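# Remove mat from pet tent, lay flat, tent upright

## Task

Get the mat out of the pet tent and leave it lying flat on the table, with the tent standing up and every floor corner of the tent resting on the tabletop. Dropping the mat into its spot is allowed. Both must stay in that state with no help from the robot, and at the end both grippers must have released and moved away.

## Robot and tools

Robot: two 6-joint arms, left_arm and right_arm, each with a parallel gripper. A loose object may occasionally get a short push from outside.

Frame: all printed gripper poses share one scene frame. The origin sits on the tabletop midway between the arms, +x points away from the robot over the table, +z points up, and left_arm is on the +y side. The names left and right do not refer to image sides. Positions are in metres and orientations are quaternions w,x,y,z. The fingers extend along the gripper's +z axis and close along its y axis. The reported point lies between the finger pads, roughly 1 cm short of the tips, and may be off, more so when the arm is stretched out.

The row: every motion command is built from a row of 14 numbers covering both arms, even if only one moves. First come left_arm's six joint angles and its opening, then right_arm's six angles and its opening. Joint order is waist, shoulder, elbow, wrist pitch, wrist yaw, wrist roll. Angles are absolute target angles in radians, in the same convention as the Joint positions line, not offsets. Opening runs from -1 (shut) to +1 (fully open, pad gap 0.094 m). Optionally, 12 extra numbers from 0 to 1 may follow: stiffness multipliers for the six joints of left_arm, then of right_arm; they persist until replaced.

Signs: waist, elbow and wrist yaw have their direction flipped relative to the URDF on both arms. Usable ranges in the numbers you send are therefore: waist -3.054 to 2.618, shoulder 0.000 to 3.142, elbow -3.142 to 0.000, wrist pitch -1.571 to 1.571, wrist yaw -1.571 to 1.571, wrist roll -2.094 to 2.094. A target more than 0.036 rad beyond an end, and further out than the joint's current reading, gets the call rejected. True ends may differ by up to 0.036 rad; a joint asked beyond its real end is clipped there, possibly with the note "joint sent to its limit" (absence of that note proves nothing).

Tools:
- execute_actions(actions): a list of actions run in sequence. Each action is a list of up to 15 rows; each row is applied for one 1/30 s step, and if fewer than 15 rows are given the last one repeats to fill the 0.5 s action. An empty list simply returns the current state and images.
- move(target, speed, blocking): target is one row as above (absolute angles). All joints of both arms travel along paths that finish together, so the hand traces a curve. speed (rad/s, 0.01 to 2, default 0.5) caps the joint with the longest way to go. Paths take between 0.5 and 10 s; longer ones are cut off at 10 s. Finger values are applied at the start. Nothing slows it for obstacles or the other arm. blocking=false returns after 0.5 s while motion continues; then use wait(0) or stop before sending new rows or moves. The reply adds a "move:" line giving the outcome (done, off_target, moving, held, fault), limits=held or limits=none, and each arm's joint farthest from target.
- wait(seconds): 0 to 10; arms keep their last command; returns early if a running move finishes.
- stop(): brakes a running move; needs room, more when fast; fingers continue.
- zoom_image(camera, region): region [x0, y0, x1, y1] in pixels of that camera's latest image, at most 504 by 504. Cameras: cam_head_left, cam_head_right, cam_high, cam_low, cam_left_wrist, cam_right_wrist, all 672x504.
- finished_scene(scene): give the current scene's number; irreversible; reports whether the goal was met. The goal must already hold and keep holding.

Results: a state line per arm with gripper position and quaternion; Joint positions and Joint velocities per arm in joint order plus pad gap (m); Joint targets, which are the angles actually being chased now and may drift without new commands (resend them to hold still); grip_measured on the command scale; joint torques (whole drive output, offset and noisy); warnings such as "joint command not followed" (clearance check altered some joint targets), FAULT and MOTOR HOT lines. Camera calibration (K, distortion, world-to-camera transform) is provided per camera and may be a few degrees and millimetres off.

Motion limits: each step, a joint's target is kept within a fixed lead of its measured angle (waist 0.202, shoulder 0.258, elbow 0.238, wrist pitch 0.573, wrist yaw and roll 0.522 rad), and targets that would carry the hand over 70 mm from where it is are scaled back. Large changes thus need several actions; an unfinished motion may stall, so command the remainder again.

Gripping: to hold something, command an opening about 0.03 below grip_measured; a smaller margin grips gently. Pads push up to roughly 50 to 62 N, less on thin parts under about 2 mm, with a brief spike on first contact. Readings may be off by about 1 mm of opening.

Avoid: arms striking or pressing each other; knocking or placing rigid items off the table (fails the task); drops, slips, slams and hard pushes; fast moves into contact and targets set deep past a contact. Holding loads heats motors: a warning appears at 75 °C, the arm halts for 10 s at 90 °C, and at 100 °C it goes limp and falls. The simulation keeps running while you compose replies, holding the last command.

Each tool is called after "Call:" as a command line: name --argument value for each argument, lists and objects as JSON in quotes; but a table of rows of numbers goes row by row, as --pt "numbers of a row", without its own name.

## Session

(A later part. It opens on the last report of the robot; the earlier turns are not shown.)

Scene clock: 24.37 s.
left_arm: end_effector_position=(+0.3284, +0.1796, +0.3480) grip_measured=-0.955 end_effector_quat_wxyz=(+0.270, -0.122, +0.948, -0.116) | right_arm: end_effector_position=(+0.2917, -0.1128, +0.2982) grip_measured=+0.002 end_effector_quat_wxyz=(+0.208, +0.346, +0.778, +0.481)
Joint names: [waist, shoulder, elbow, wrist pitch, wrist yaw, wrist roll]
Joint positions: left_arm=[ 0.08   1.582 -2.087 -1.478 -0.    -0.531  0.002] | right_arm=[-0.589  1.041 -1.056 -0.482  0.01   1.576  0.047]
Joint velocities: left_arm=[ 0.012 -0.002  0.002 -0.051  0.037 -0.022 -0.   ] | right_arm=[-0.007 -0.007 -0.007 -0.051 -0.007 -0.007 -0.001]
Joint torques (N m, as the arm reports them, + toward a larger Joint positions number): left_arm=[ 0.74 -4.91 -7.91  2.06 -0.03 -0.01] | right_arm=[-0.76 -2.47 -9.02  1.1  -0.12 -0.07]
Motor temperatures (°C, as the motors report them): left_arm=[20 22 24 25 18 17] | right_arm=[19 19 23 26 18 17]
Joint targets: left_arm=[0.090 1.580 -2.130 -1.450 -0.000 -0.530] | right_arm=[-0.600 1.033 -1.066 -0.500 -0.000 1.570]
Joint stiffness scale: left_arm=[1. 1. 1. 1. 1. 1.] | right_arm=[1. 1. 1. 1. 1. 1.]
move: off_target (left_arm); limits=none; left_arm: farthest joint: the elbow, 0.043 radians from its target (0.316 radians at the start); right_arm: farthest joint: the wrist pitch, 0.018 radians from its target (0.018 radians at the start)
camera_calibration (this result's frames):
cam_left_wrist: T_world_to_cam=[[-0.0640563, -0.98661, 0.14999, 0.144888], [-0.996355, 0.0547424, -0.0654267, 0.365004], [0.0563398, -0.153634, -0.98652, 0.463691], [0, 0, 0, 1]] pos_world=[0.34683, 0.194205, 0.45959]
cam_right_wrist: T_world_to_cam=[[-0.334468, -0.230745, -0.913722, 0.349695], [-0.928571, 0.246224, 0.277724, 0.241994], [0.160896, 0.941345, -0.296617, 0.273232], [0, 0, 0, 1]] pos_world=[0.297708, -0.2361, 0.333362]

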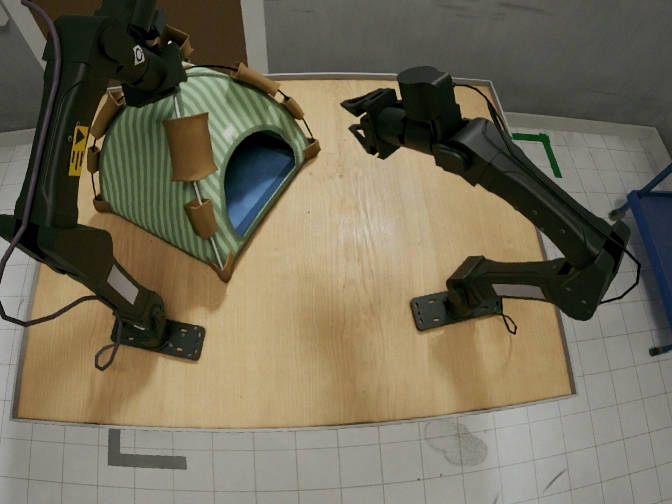

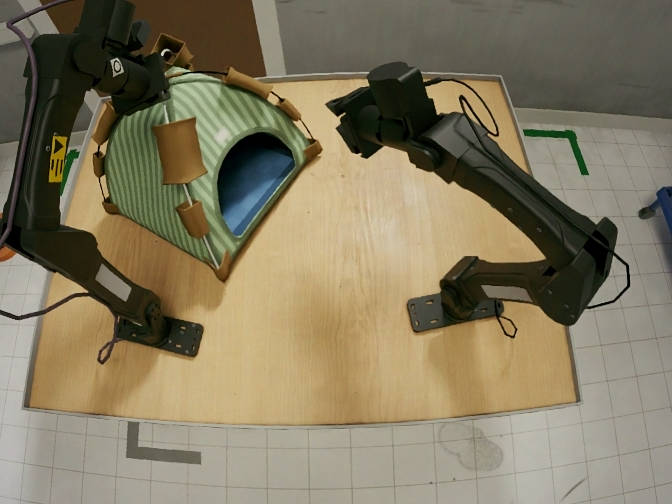

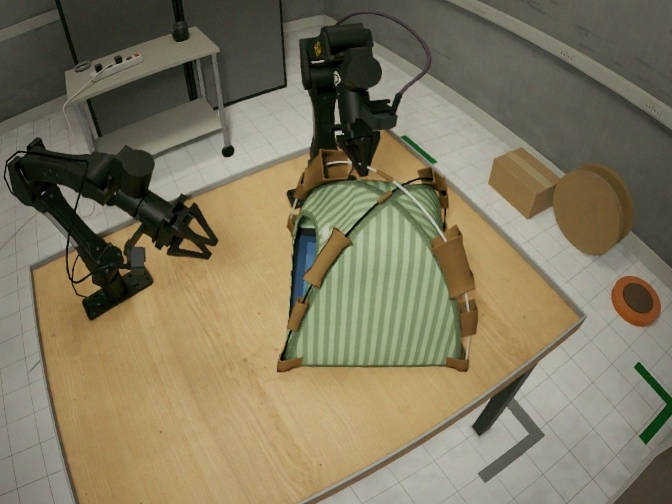

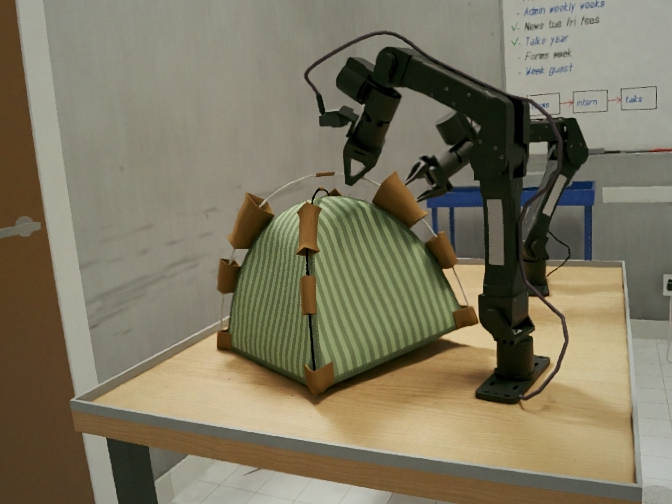

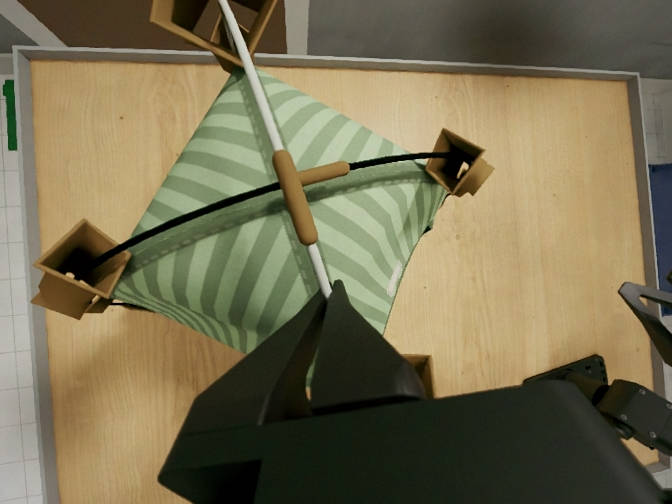

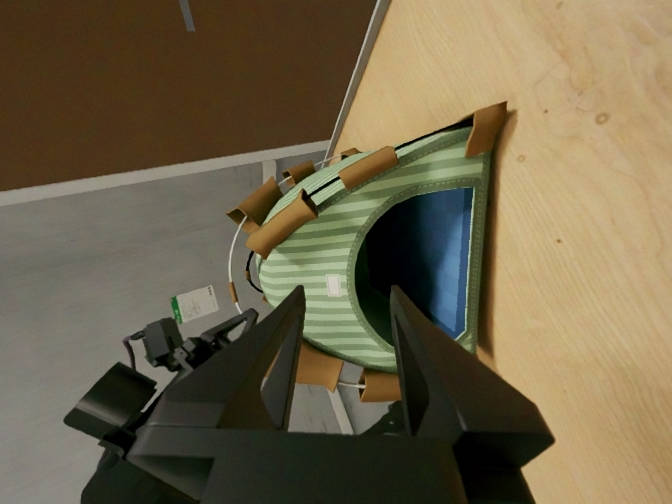

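Call:
move --target '[0.09,1.58,-2.13,-1.45,0,-0.53,-1,-0.9,1.6,-1.15,-0.5,0,1.57,0]' --speed 0.5

Call:
move --target '[0.09,1.58,-2.13,-1.45,0,-0.53,-1,-0.9,1.83,-1.36,-0.44,0,1.57,0]' --speed 0.25

Scene clock: 26.10 s.
left_arm: end_effector_position=(+0.3257, +0.1803, +0.3462) grip_measured=-0.955 end_effector_quat_wxyz=(+0.264, -0.122, +0.950, -0.113) | right_arm: end_effector_position=(+0.2398, +0.0064, +0.1180) grip_measured=+0.002 end_effector_quat_wxyz=(+0.073, +0.254, +0.920, +0.289)
Joint names: [waist, shoulder, elbow, wrist pitch, wrist yaw, wrist roll]
Joint positions: left_arm=[ 0.08   1.582 -2.087 -1.492 -0.    -0.532  0.002] | right_arm=[-0.892  1.598 -1.118 -0.486  0.01   1.577  0.047]
Joint velocities: left_arm=[ 0.007 -0.007 -0.002 -0.022  0.051 -0.066 -0.001] | right_arm=[ 0.002 -0.012  0.017  0.066 -0.007 -0.022 -0.001]
Joint torques (N m, as the arm reports them, + toward a larger Joint positions number): left_arm=[ 1.06 -4.83 -7.86  2.19  0.07 -0.04] | right_arm=[ -0.5   -5.74 -10.61   0.62  -0.12  -0.08]
Motor temperatures (°C, as the motors report them): left_arm=[20 22 24 25 18 17] | right_arm=[19 19 23 26 18 17]
Joint targets: left_arm=[0.090 1.580 -2.130 -1.450 0.000 -0.530] | right_arm=[-0.900 1.600 -1.150 -0.500 0.000 1.570]
Joint stiffness scale: left_arm=[1. 1. 1. 1. 1. 1.] | right_arm=[1. 1. 1. 1. 1. 1.]
move: off_target (left_arm, right_arm); limits=none; left_arm: farthest joint: the elbow, 0.043 radians from its target (0.043 radians at the start); right_arm: farthest joint: the elbow, 0.032 radians from its target (0.094 radians at the start)
camera_calibration (this result's frames):
cam_left_wrist: T_world_to_cam=[[-0.0617701, -0.987155, 0.147342, 0.146029], [-0.997151, 0.0546337, -0.052003, 0.357749], [0.0432852, -0.150134, -0.987718, 0.466127], [0, 0, 0, 1]] pos_world=[0.345574, 0.19459, 0.457489]
cam_right_wrist: T_world_to_cam=[[-0.448894, -0.653506, -0.609445, 0.189464], [-0.858965, 0.12757, 0.495888, 0.172816], [-0.246319, 0.746093, -0.618605, 0.252848], [0, 0, 0, 1]] pos_world=[0.295774, -0.086878, 0.186183]

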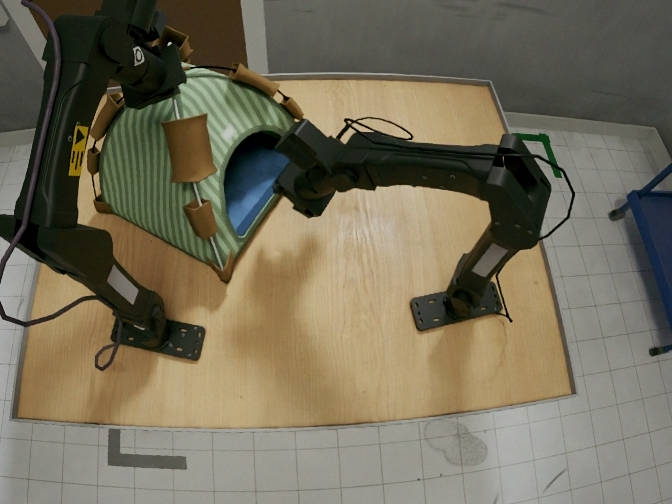

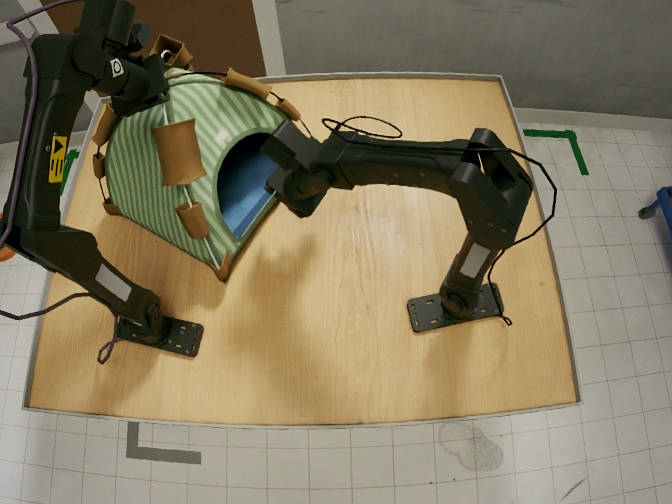

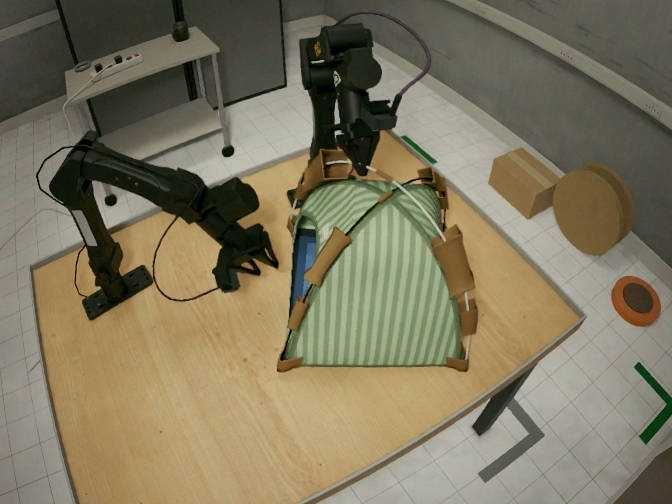

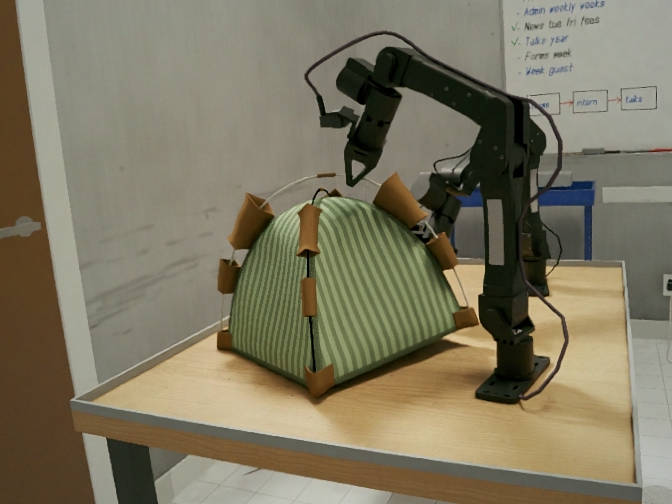

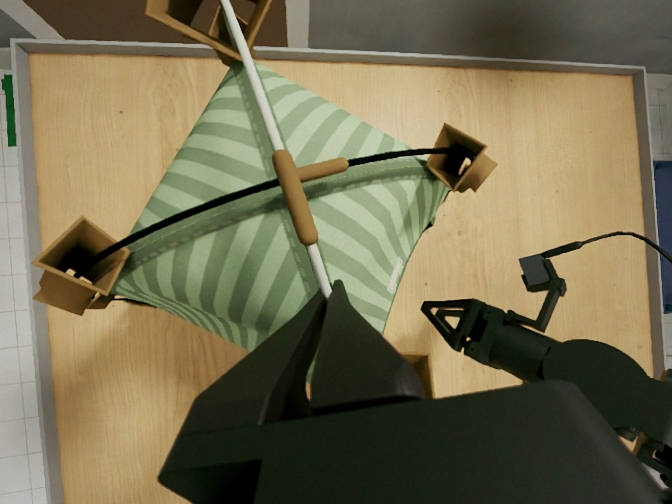

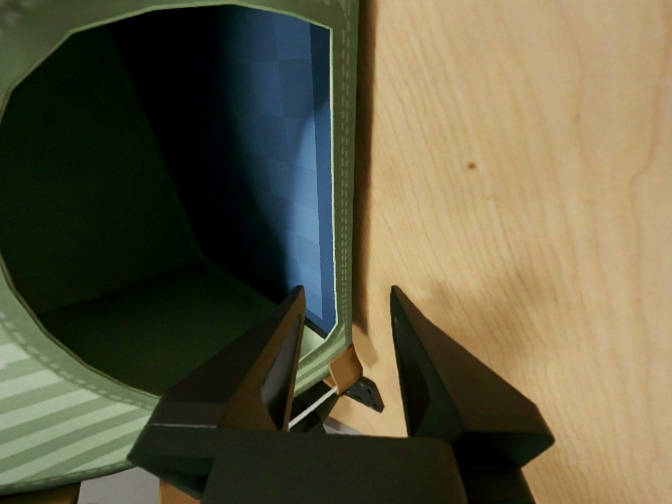

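Scene clock: 27.40 s.
left_arm: end_effector_position=(+0.3251, +0.1805, +0.3457) grip_measured=-0.955 end_effector_quat_wxyz=(+0.263, -0.122, +0.950, -0.112) | right_arm: end_effector_position=(+0.2716, +0.0601, +0.1109) grip_measured=+0.002 end_effector_quat_wxyz=(+0.076, +0.253, +0.917, +0.300)
Joint names: [waist, shoulder, elbow, wrist pitch, wrist yaw, wrist roll]
Joint positions: left_arm=[ 0.08   1.582 -2.087 -1.495 -0.    -0.532  0.002] | right_arm=[-0.892  1.821 -1.33  -0.451  0.01   1.577  0.047]
Joint velocities: left_arm=[-0.002 -0.002  0.032 -0.066 -0.051  0.037  0.   ] | right_arm=[-0.007  0.012 -0.012 -0.037 -0.007  0.007 -0.   ]
Joint torques (N m, as the arm reports them, + toward a larger Joint positions number): left_arm=[ 0.98 -4.74 -7.84  2.16 -0.05 -0.03] | right_arm=[ -0.51  -7.04 -10.42   0.87  -0.11  -0.08]
Motor temperatures (°C, as the motors report them): left_arm=[20 22 24 25 18 17] | right_arm=[19 19 23 26 18 17]
Joint targets: left_arm=[0.090 1.580 -2.130 -1.450 -0.000 -0.530] | right_arm=[-0.900 1.830 -1.360 -0.440 0.000 1.570]
Joint stiffness scale: left_arm=[1. 1. 1. 1. 1. 1.] | right_arm=[1. 1. 1. 1. 1. 1.]
move: off_target (left_arm, right_arm); limits=none; left_arm: farthest joint: the wrist pitch, 0.045 radians from its target (0.042 radians at the start); right_arm: farthest joint: the elbow, 0.030 radians from its target (0.242 radians at the start)
camera_calibration (this result's frames):
cam_left_wrist: T_world_to_cam=[[-0.0613383, -0.987277, 0.146703, 0.146326], [-0.9973, 0.0546756, -0.049029, 0.356122], [0.0403841, -0.149314, -0.987965, 0.466648], [0, 0, 0, 1]] pos_world=[0.34529, 0.19467, 0.457026]
cam_right_wrist: T_world_to_cam=[[-0.441185, -0.640507, -0.628575, 0.233771], [-0.86509, 0.117242, 0.487723, 0.200051], [-0.238694, 0.75895, -0.605822, 0.211946], [0, 0, 0, 1]] pos_world=[0.326789, -0.0345788, 0.177775]

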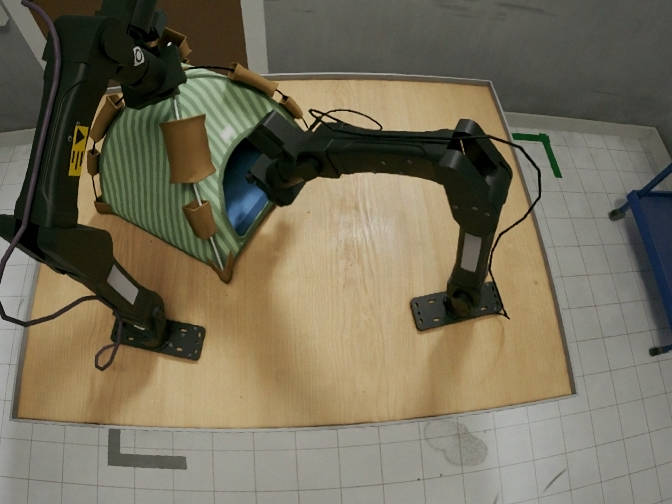

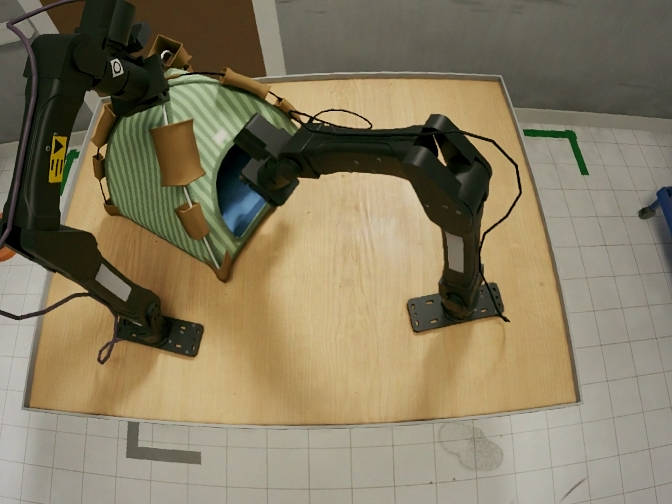

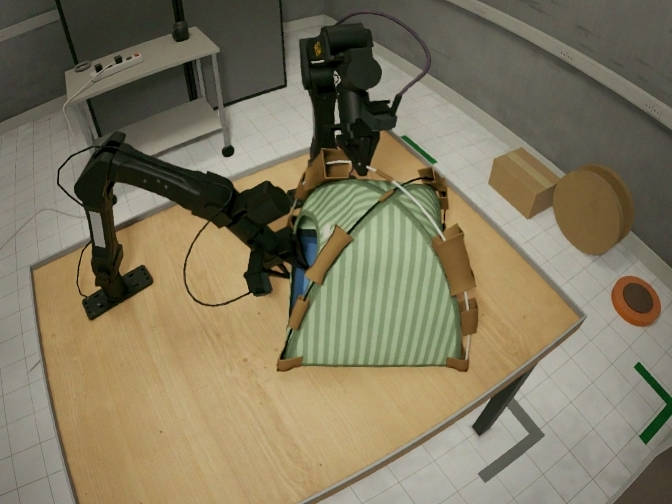

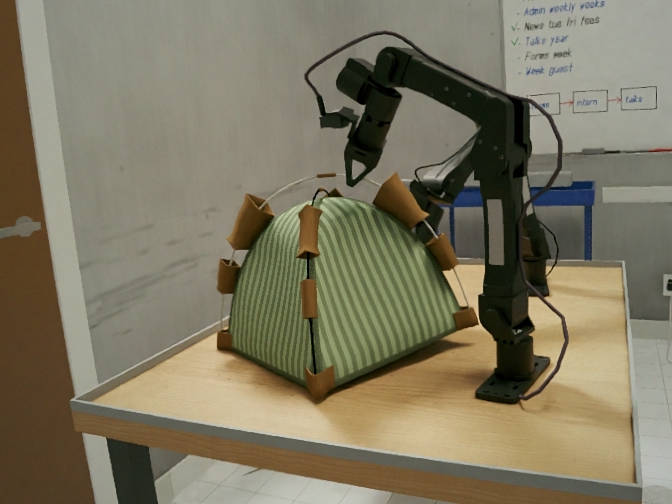

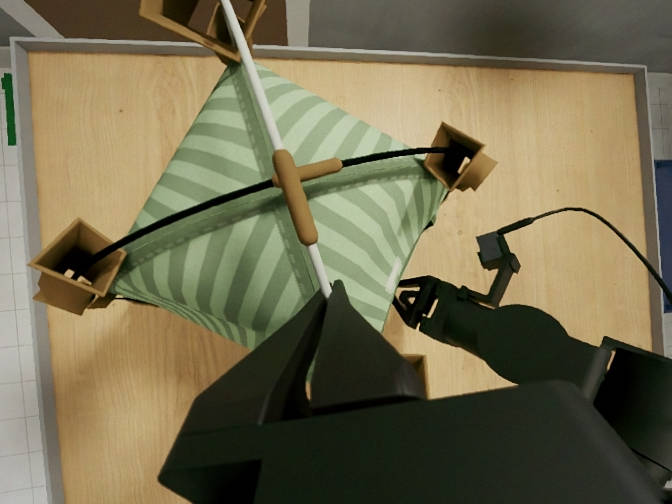

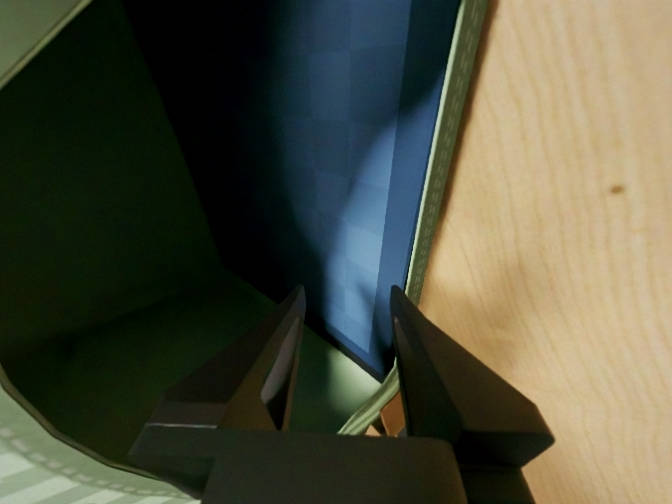

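Call:
move --target '[0.09,1.58,-2.13,-1.43,0,-0.53,-1,-0.9,1.92,-1.26,-0.27,0,1.57,0]' --speed 0.2

Scene clock: 29.10 s.
left_arm: end_effector_position=(+0.3274, +0.1799, +0.3473) grip_measured=-0.955 end_effector_quat_wxyz=(+0.268, -0.122, +0.949, -0.115) | right_arm: end_effector_position=(+0.2793, +0.0731, +0.0717) grip_measured=+0.002 end_effector_quat_wxyz=(+0.079, +0.252, +0.914, +0.310)
Joint names: [waist, shoulder, elbow, wrist pitch, wrist yaw, wrist roll]
Joint positions: left_arm=[ 0.08   1.582 -2.087 -1.484 -0.    -0.532  0.002] | right_arm=[-0.892  1.911 -1.272 -0.281  0.01   1.577  0.047]
Joint velocities: left_arm=[ 0.007  0.012  0.012 -0.007  0.022 -0.007  0.   ] | right_arm=[ 0.002  0.002 -0.002 -0.037 -0.037 -0.066 -0.   ]
Joint torques (N m, as the arm reports them, + toward a larger Joint positions number): left_arm=[ 1.11 -5.03 -8.    2.27  0.    0.01] | right_arm=[-0.51 -7.55 -6.28  0.89 -0.11 -0.08]
Motor temperatures (°C, as the motors report them): left_arm=[20 22 24 25 18 17] | right_arm=[19 20 23 26 18 17]
Joint targets: left_arm=[0.090 1.580 -2.130 -1.430 0.000 -0.530] | right_arm=[-0.900 1.920 -1.260 -0.270 0.000 1.570]
Joint stiffness scale: left_arm=[1. 1. 1. 1. 1. 1.] | right_arm=[1. 1. 1. 1. 1. 1.]
move: off_target (left_arm); limits=none; left_arm: farthest joint: the wrist pitch, 0.054 radians from its target (0.065 radians at the start); right_arm: farthest joint: the elbow, 0.012 radians from its target (0.070 radians at the start)
camera_calibration (this result's frames):
cam_left_wrist: T_world_to_cam=[[-0.0629672, -0.986817, 0.14909, 0.14522], [-0.996698, 0.0545057, -0.060179, 0.362216], [0.0512594, -0.152387, -0.986991, 0.464667], [0, 0, 0, 1]] pos_world=[0.346346, 0.194372, 0.458769]
cam_right_wrist: T_world_to_cam=[[-0.434246, -0.628806, -0.645007, 0.219216], [-0.870364, 0.108348, 0.48034, 0.226943], [-0.232155, 0.769977, -0.59434, 0.176751], [0, 0, 0, 1]] pos_world=[0.33375, -0.0228392, 0.137436]

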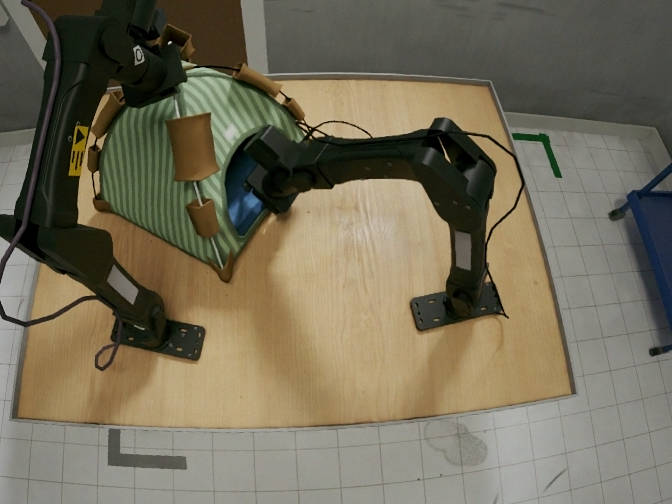

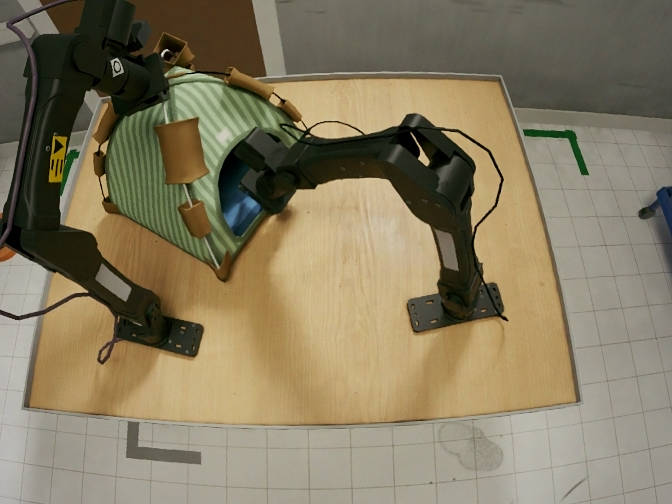

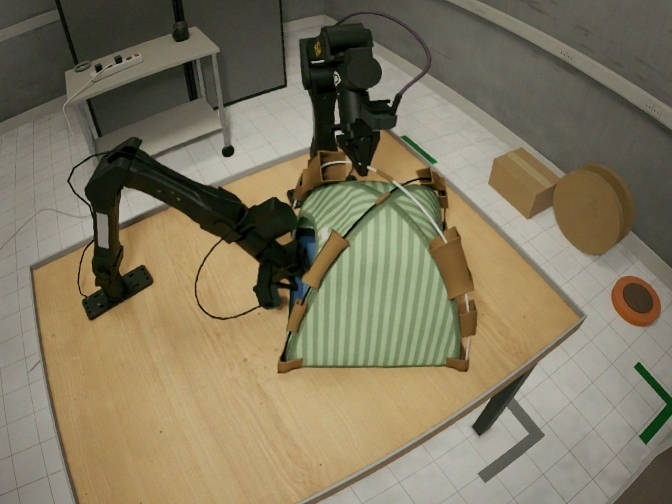

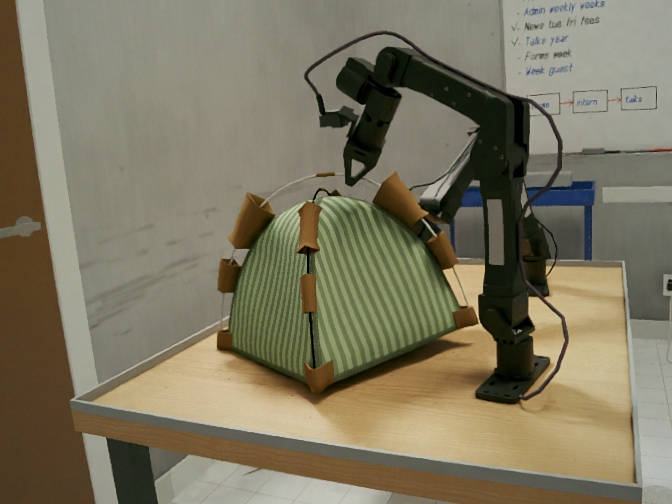

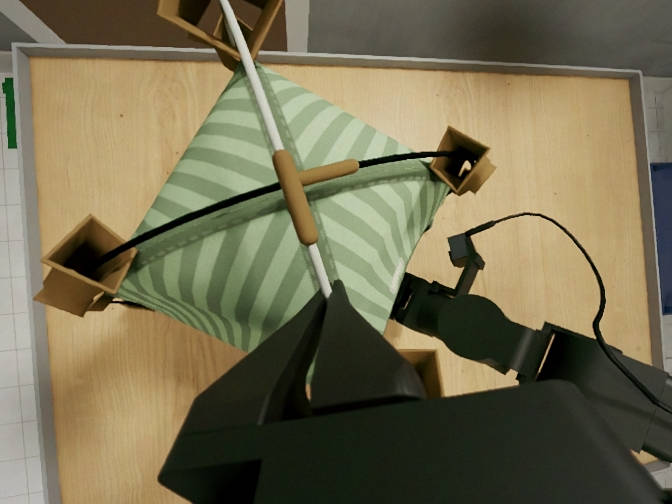

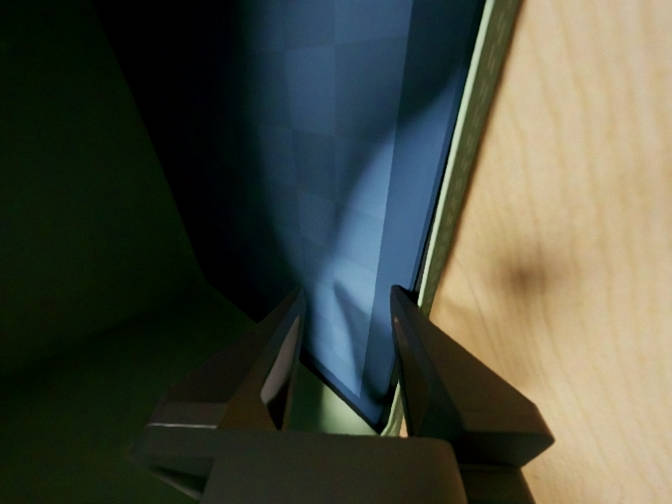

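Call:
move --target '[0.09,1.58,-2.15,-1.45,0,-0.53,-1,-0.9,1.94,-1.22,-0.27,0,1.57,0]' --speed 0.1

Scene clock: 30.30 s.
left_arm: end_effector_position=(+0.3267, +0.1801, +0.3513) grip_measured=-0.955 end_effector_quat_wxyz=(+0.271, -0.122, +0.948, -0.116) | right_arm: end_effector_position=(+0.2741, +0.0643, +0.0511) grip_measured=+0.002 end_effector_quat_wxyz=(+0.073, +0.254, +0.920, +0.290)
Joint names: [waist, shoulder, elbow, wrist pitch, wrist yaw, wrist roll]
Joint positions: left_arm=[ 0.08   1.585 -2.106 -1.493 -0.    -0.532  0.002] | right_arm=[-0.892  1.928 -1.234 -0.27   0.01   1.577  0.047]
Joint velocities: left_arm=[ 0.007 -0.007 -0.002  0.007 -0.022 -0.037 -0.   ] | right_arm=[ 0.007  0.012 -0.007  0.051 -0.007 -0.007 -0.001]
Joint torques (N m, as the arm reports them, + toward a larger Joint positions number): left_arm=[ 0.9  -4.96 -8.02  2.2  -0.04  0.08] | right_arm=[-0.5  -7.33 -5.89  0.74 -0.12 -0.08]
Motor temperatures (°C, as the motors report them): left_arm=[20 22 24 25 18 17] | right_arm=[19 20 23 26 18 17]
Joint targets: left_arm=[0.090 1.580 -2.150 -1.450 0.000 -0.530] | right_arm=[-0.900 1.940 -1.220 -0.270 -0.000 1.570]
Joint stiffness scale: left_arm=[1. 1. 1. 1. 1. 1.] | right_arm=[1. 1. 1. 1. 1. 1.]
move: off_target (left_arm); limits=none; left_arm: farthest joint: the elbow, 0.044 radians from its target (0.063 radians at the start); right_arm: farthest joint: the elbow, 0.014 radians from its target (0.052 radians at the start)
camera_calibration (this result's frames):
cam_left_wrist: T_world_to_cam=[[-0.0633176, -0.986515, 0.150928, 0.14419], [-0.996321, 0.0537315, -0.0667711, 0.364095], [0.0577611, -0.154601, -0.986287, 0.466673], [0, 0, 0, 1]] pos_world=[0.344929, 0.194831, 0.462822]
cam_right_wrist: T_world_to_cam=[[-0.448301, -0.652505, -0.610953, 0.201784], [-0.859447, 0.126757, 0.495261, 0.228321], [-0.245717, 0.747107, -0.617619, 0.176434], [0, 0, 0, 1]] pos_world=[0.330043, -0.0290915, 0.119171]

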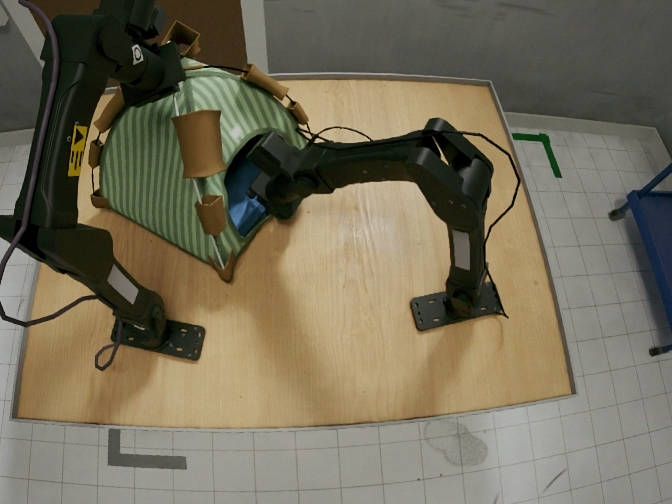

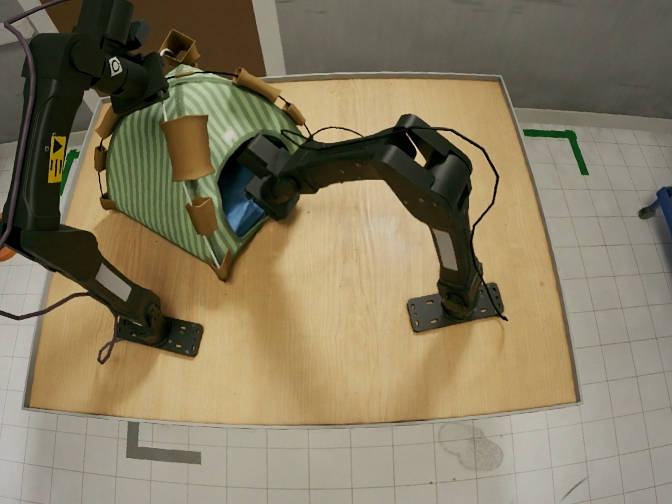

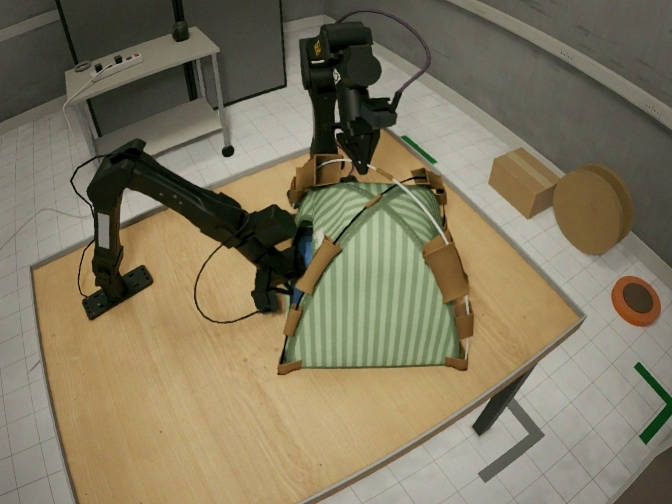

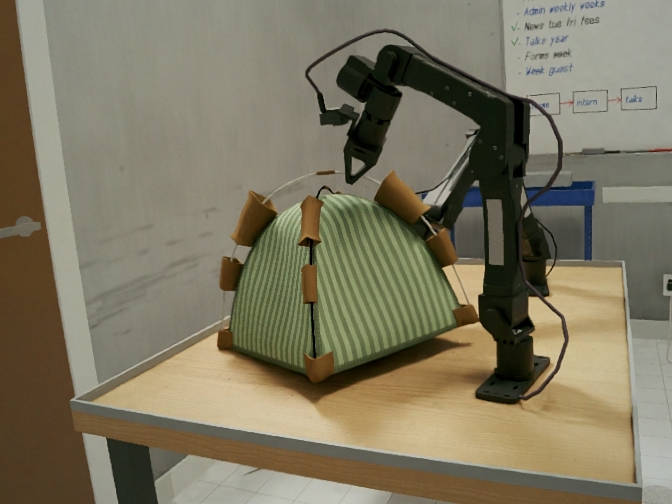

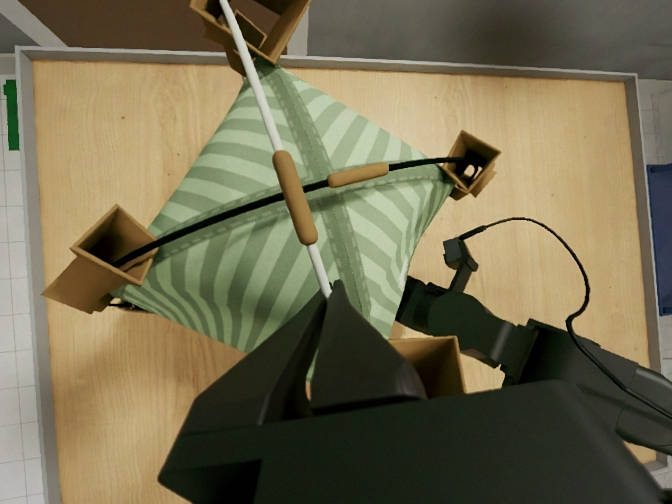

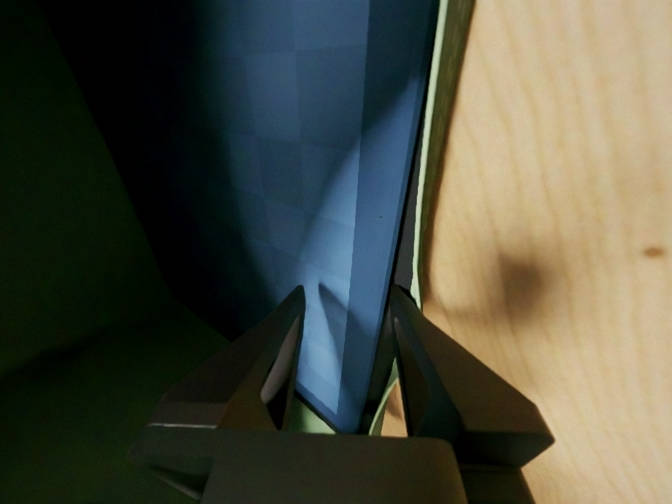

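Tip is in the gap. Go down further.

Call:
move --target '[0.09,1.58,-2.15,-1.45,0,-0.53,-1,-0.9,1.985,-1.22,-0.25,0,1.57,0]' --speed 0.08

Scene clock: 31.40 s.
left_arm: end_effector_position=(+0.3235, +0.1810, +0.3491) grip_measured=-0.955 end_effector_quat_wxyz=(+0.264, -0.123, +0.950, -0.113) | right_arm: end_effector_position=(+0.2756, +0.0668, +0.0381) grip_measured=+0.002 end_effector_quat_wxyz=(+0.072, +0.254, +0.921, +0.285)
Joint names: [waist, shoulder, elbow, wrist pitch, wrist yaw, wrist roll]
Joint positions: left_arm=[ 0.08   1.585 -2.106 -1.509 -0.    -0.532  0.002] | right_arm=[-0.892  1.965 -1.234 -0.243  0.01   1.577  0.047]
Joint velocities: left_arm=[ 0.007 -0.002 -0.007  0.022  0.022  0.037 -0.002] | right_arm=[ 0.007 -0.017  0.007 -0.066 -0.007 -0.037  0.001]
Joint torques (N m, as the arm reports them, + toward a larger Joint positions number): left_arm=[ 0.94 -4.82 -8.07  2.39 -0.01  0.  ] | right_arm=[-0.52 -6.95 -5.78  0.68 -0.11 -0.08]
Motor temperatures (°C, as the motors report them): left_arm=[20 23 24 25 18 17] | right_arm=[19 20 23 26 18 17]
Joint targets: left_arm=[0.090 1.580 -2.150 -1.450 -0.000 -0.530] | right_arm=[-0.900 1.985 -1.220 -0.250 -0.000 1.570]
Joint stiffness scale: left_arm=[1. 1. 1. 1. 1. 1.] | right_arm=[1. 1. 1. 1. 1. 1.]
move: off_target (left_arm); limits=none; left_arm: farthest joint: the wrist pitch, 0.059 radians from its target (0.043 radians at the start); right_arm: farthest joint: the shoulder, 0.020 radians from its target (0.057 radians at the start)
camera_calibration (this result's frames):
cam_left_wrist: T_world_to_cam=[[-0.0610162, -0.987165, 0.147588, 0.14575], [-0.99723, 0.0539884, -0.0511675, 0.355526], [0.0425428, -0.150301, -0.987725, 0.469458], [0, 0, 0, 1]] pos_world=[0.343462, 0.195245, 0.460375]
cam_right_wrist: T_world_to_cam=[[-0.451137, -0.657288, -0.603695, 0.196929], [-0.857127, 0.130669, 0.498255, 0.234736], [-0.248613, 0.742225, -0.622329, 0.168162], [0, 0, 0, 1]] pos_world=[0.331848, -0.0260472, 0.106579]

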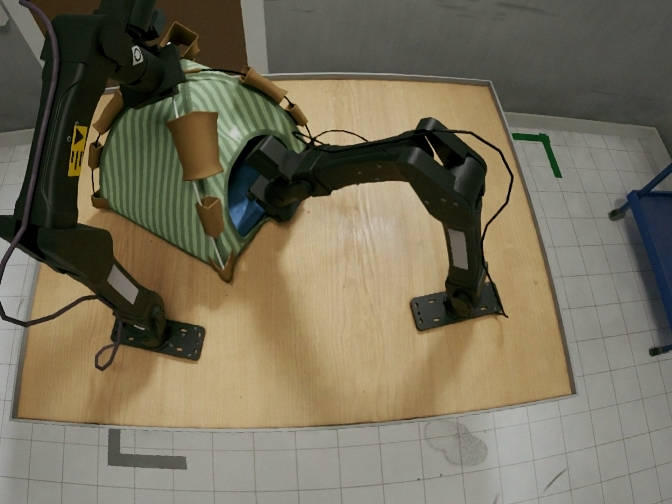

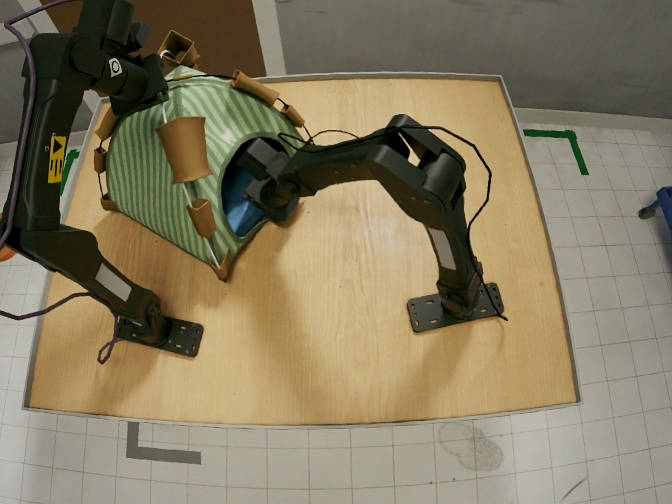

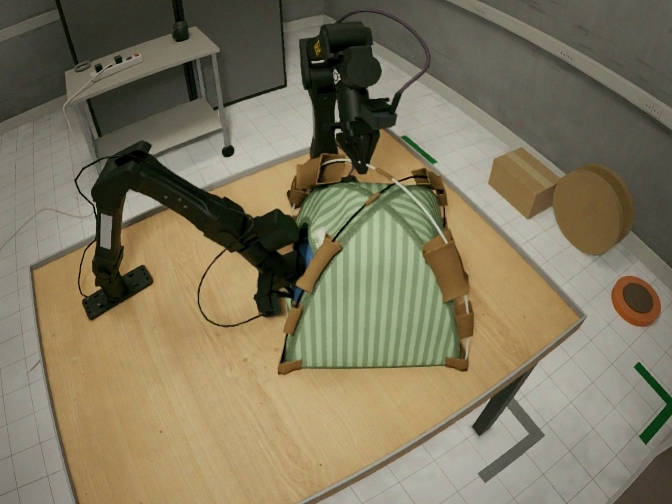

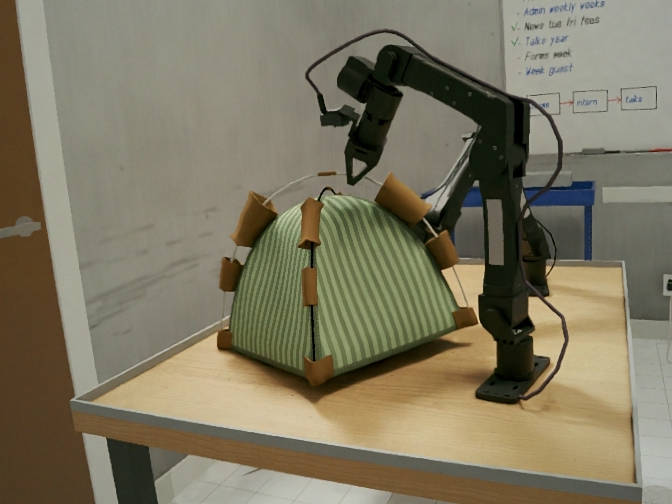

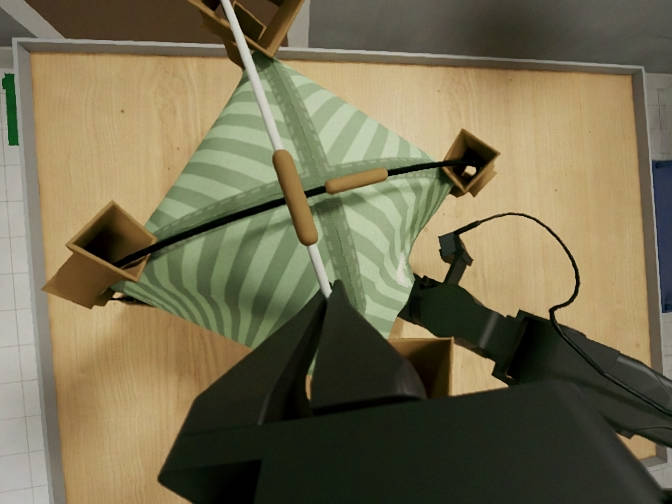

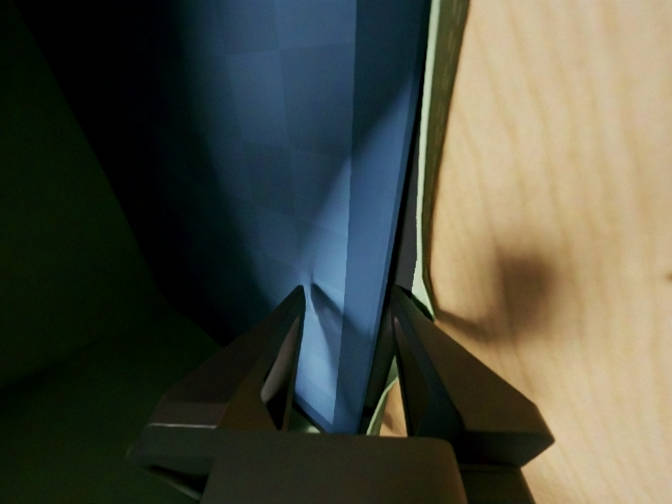

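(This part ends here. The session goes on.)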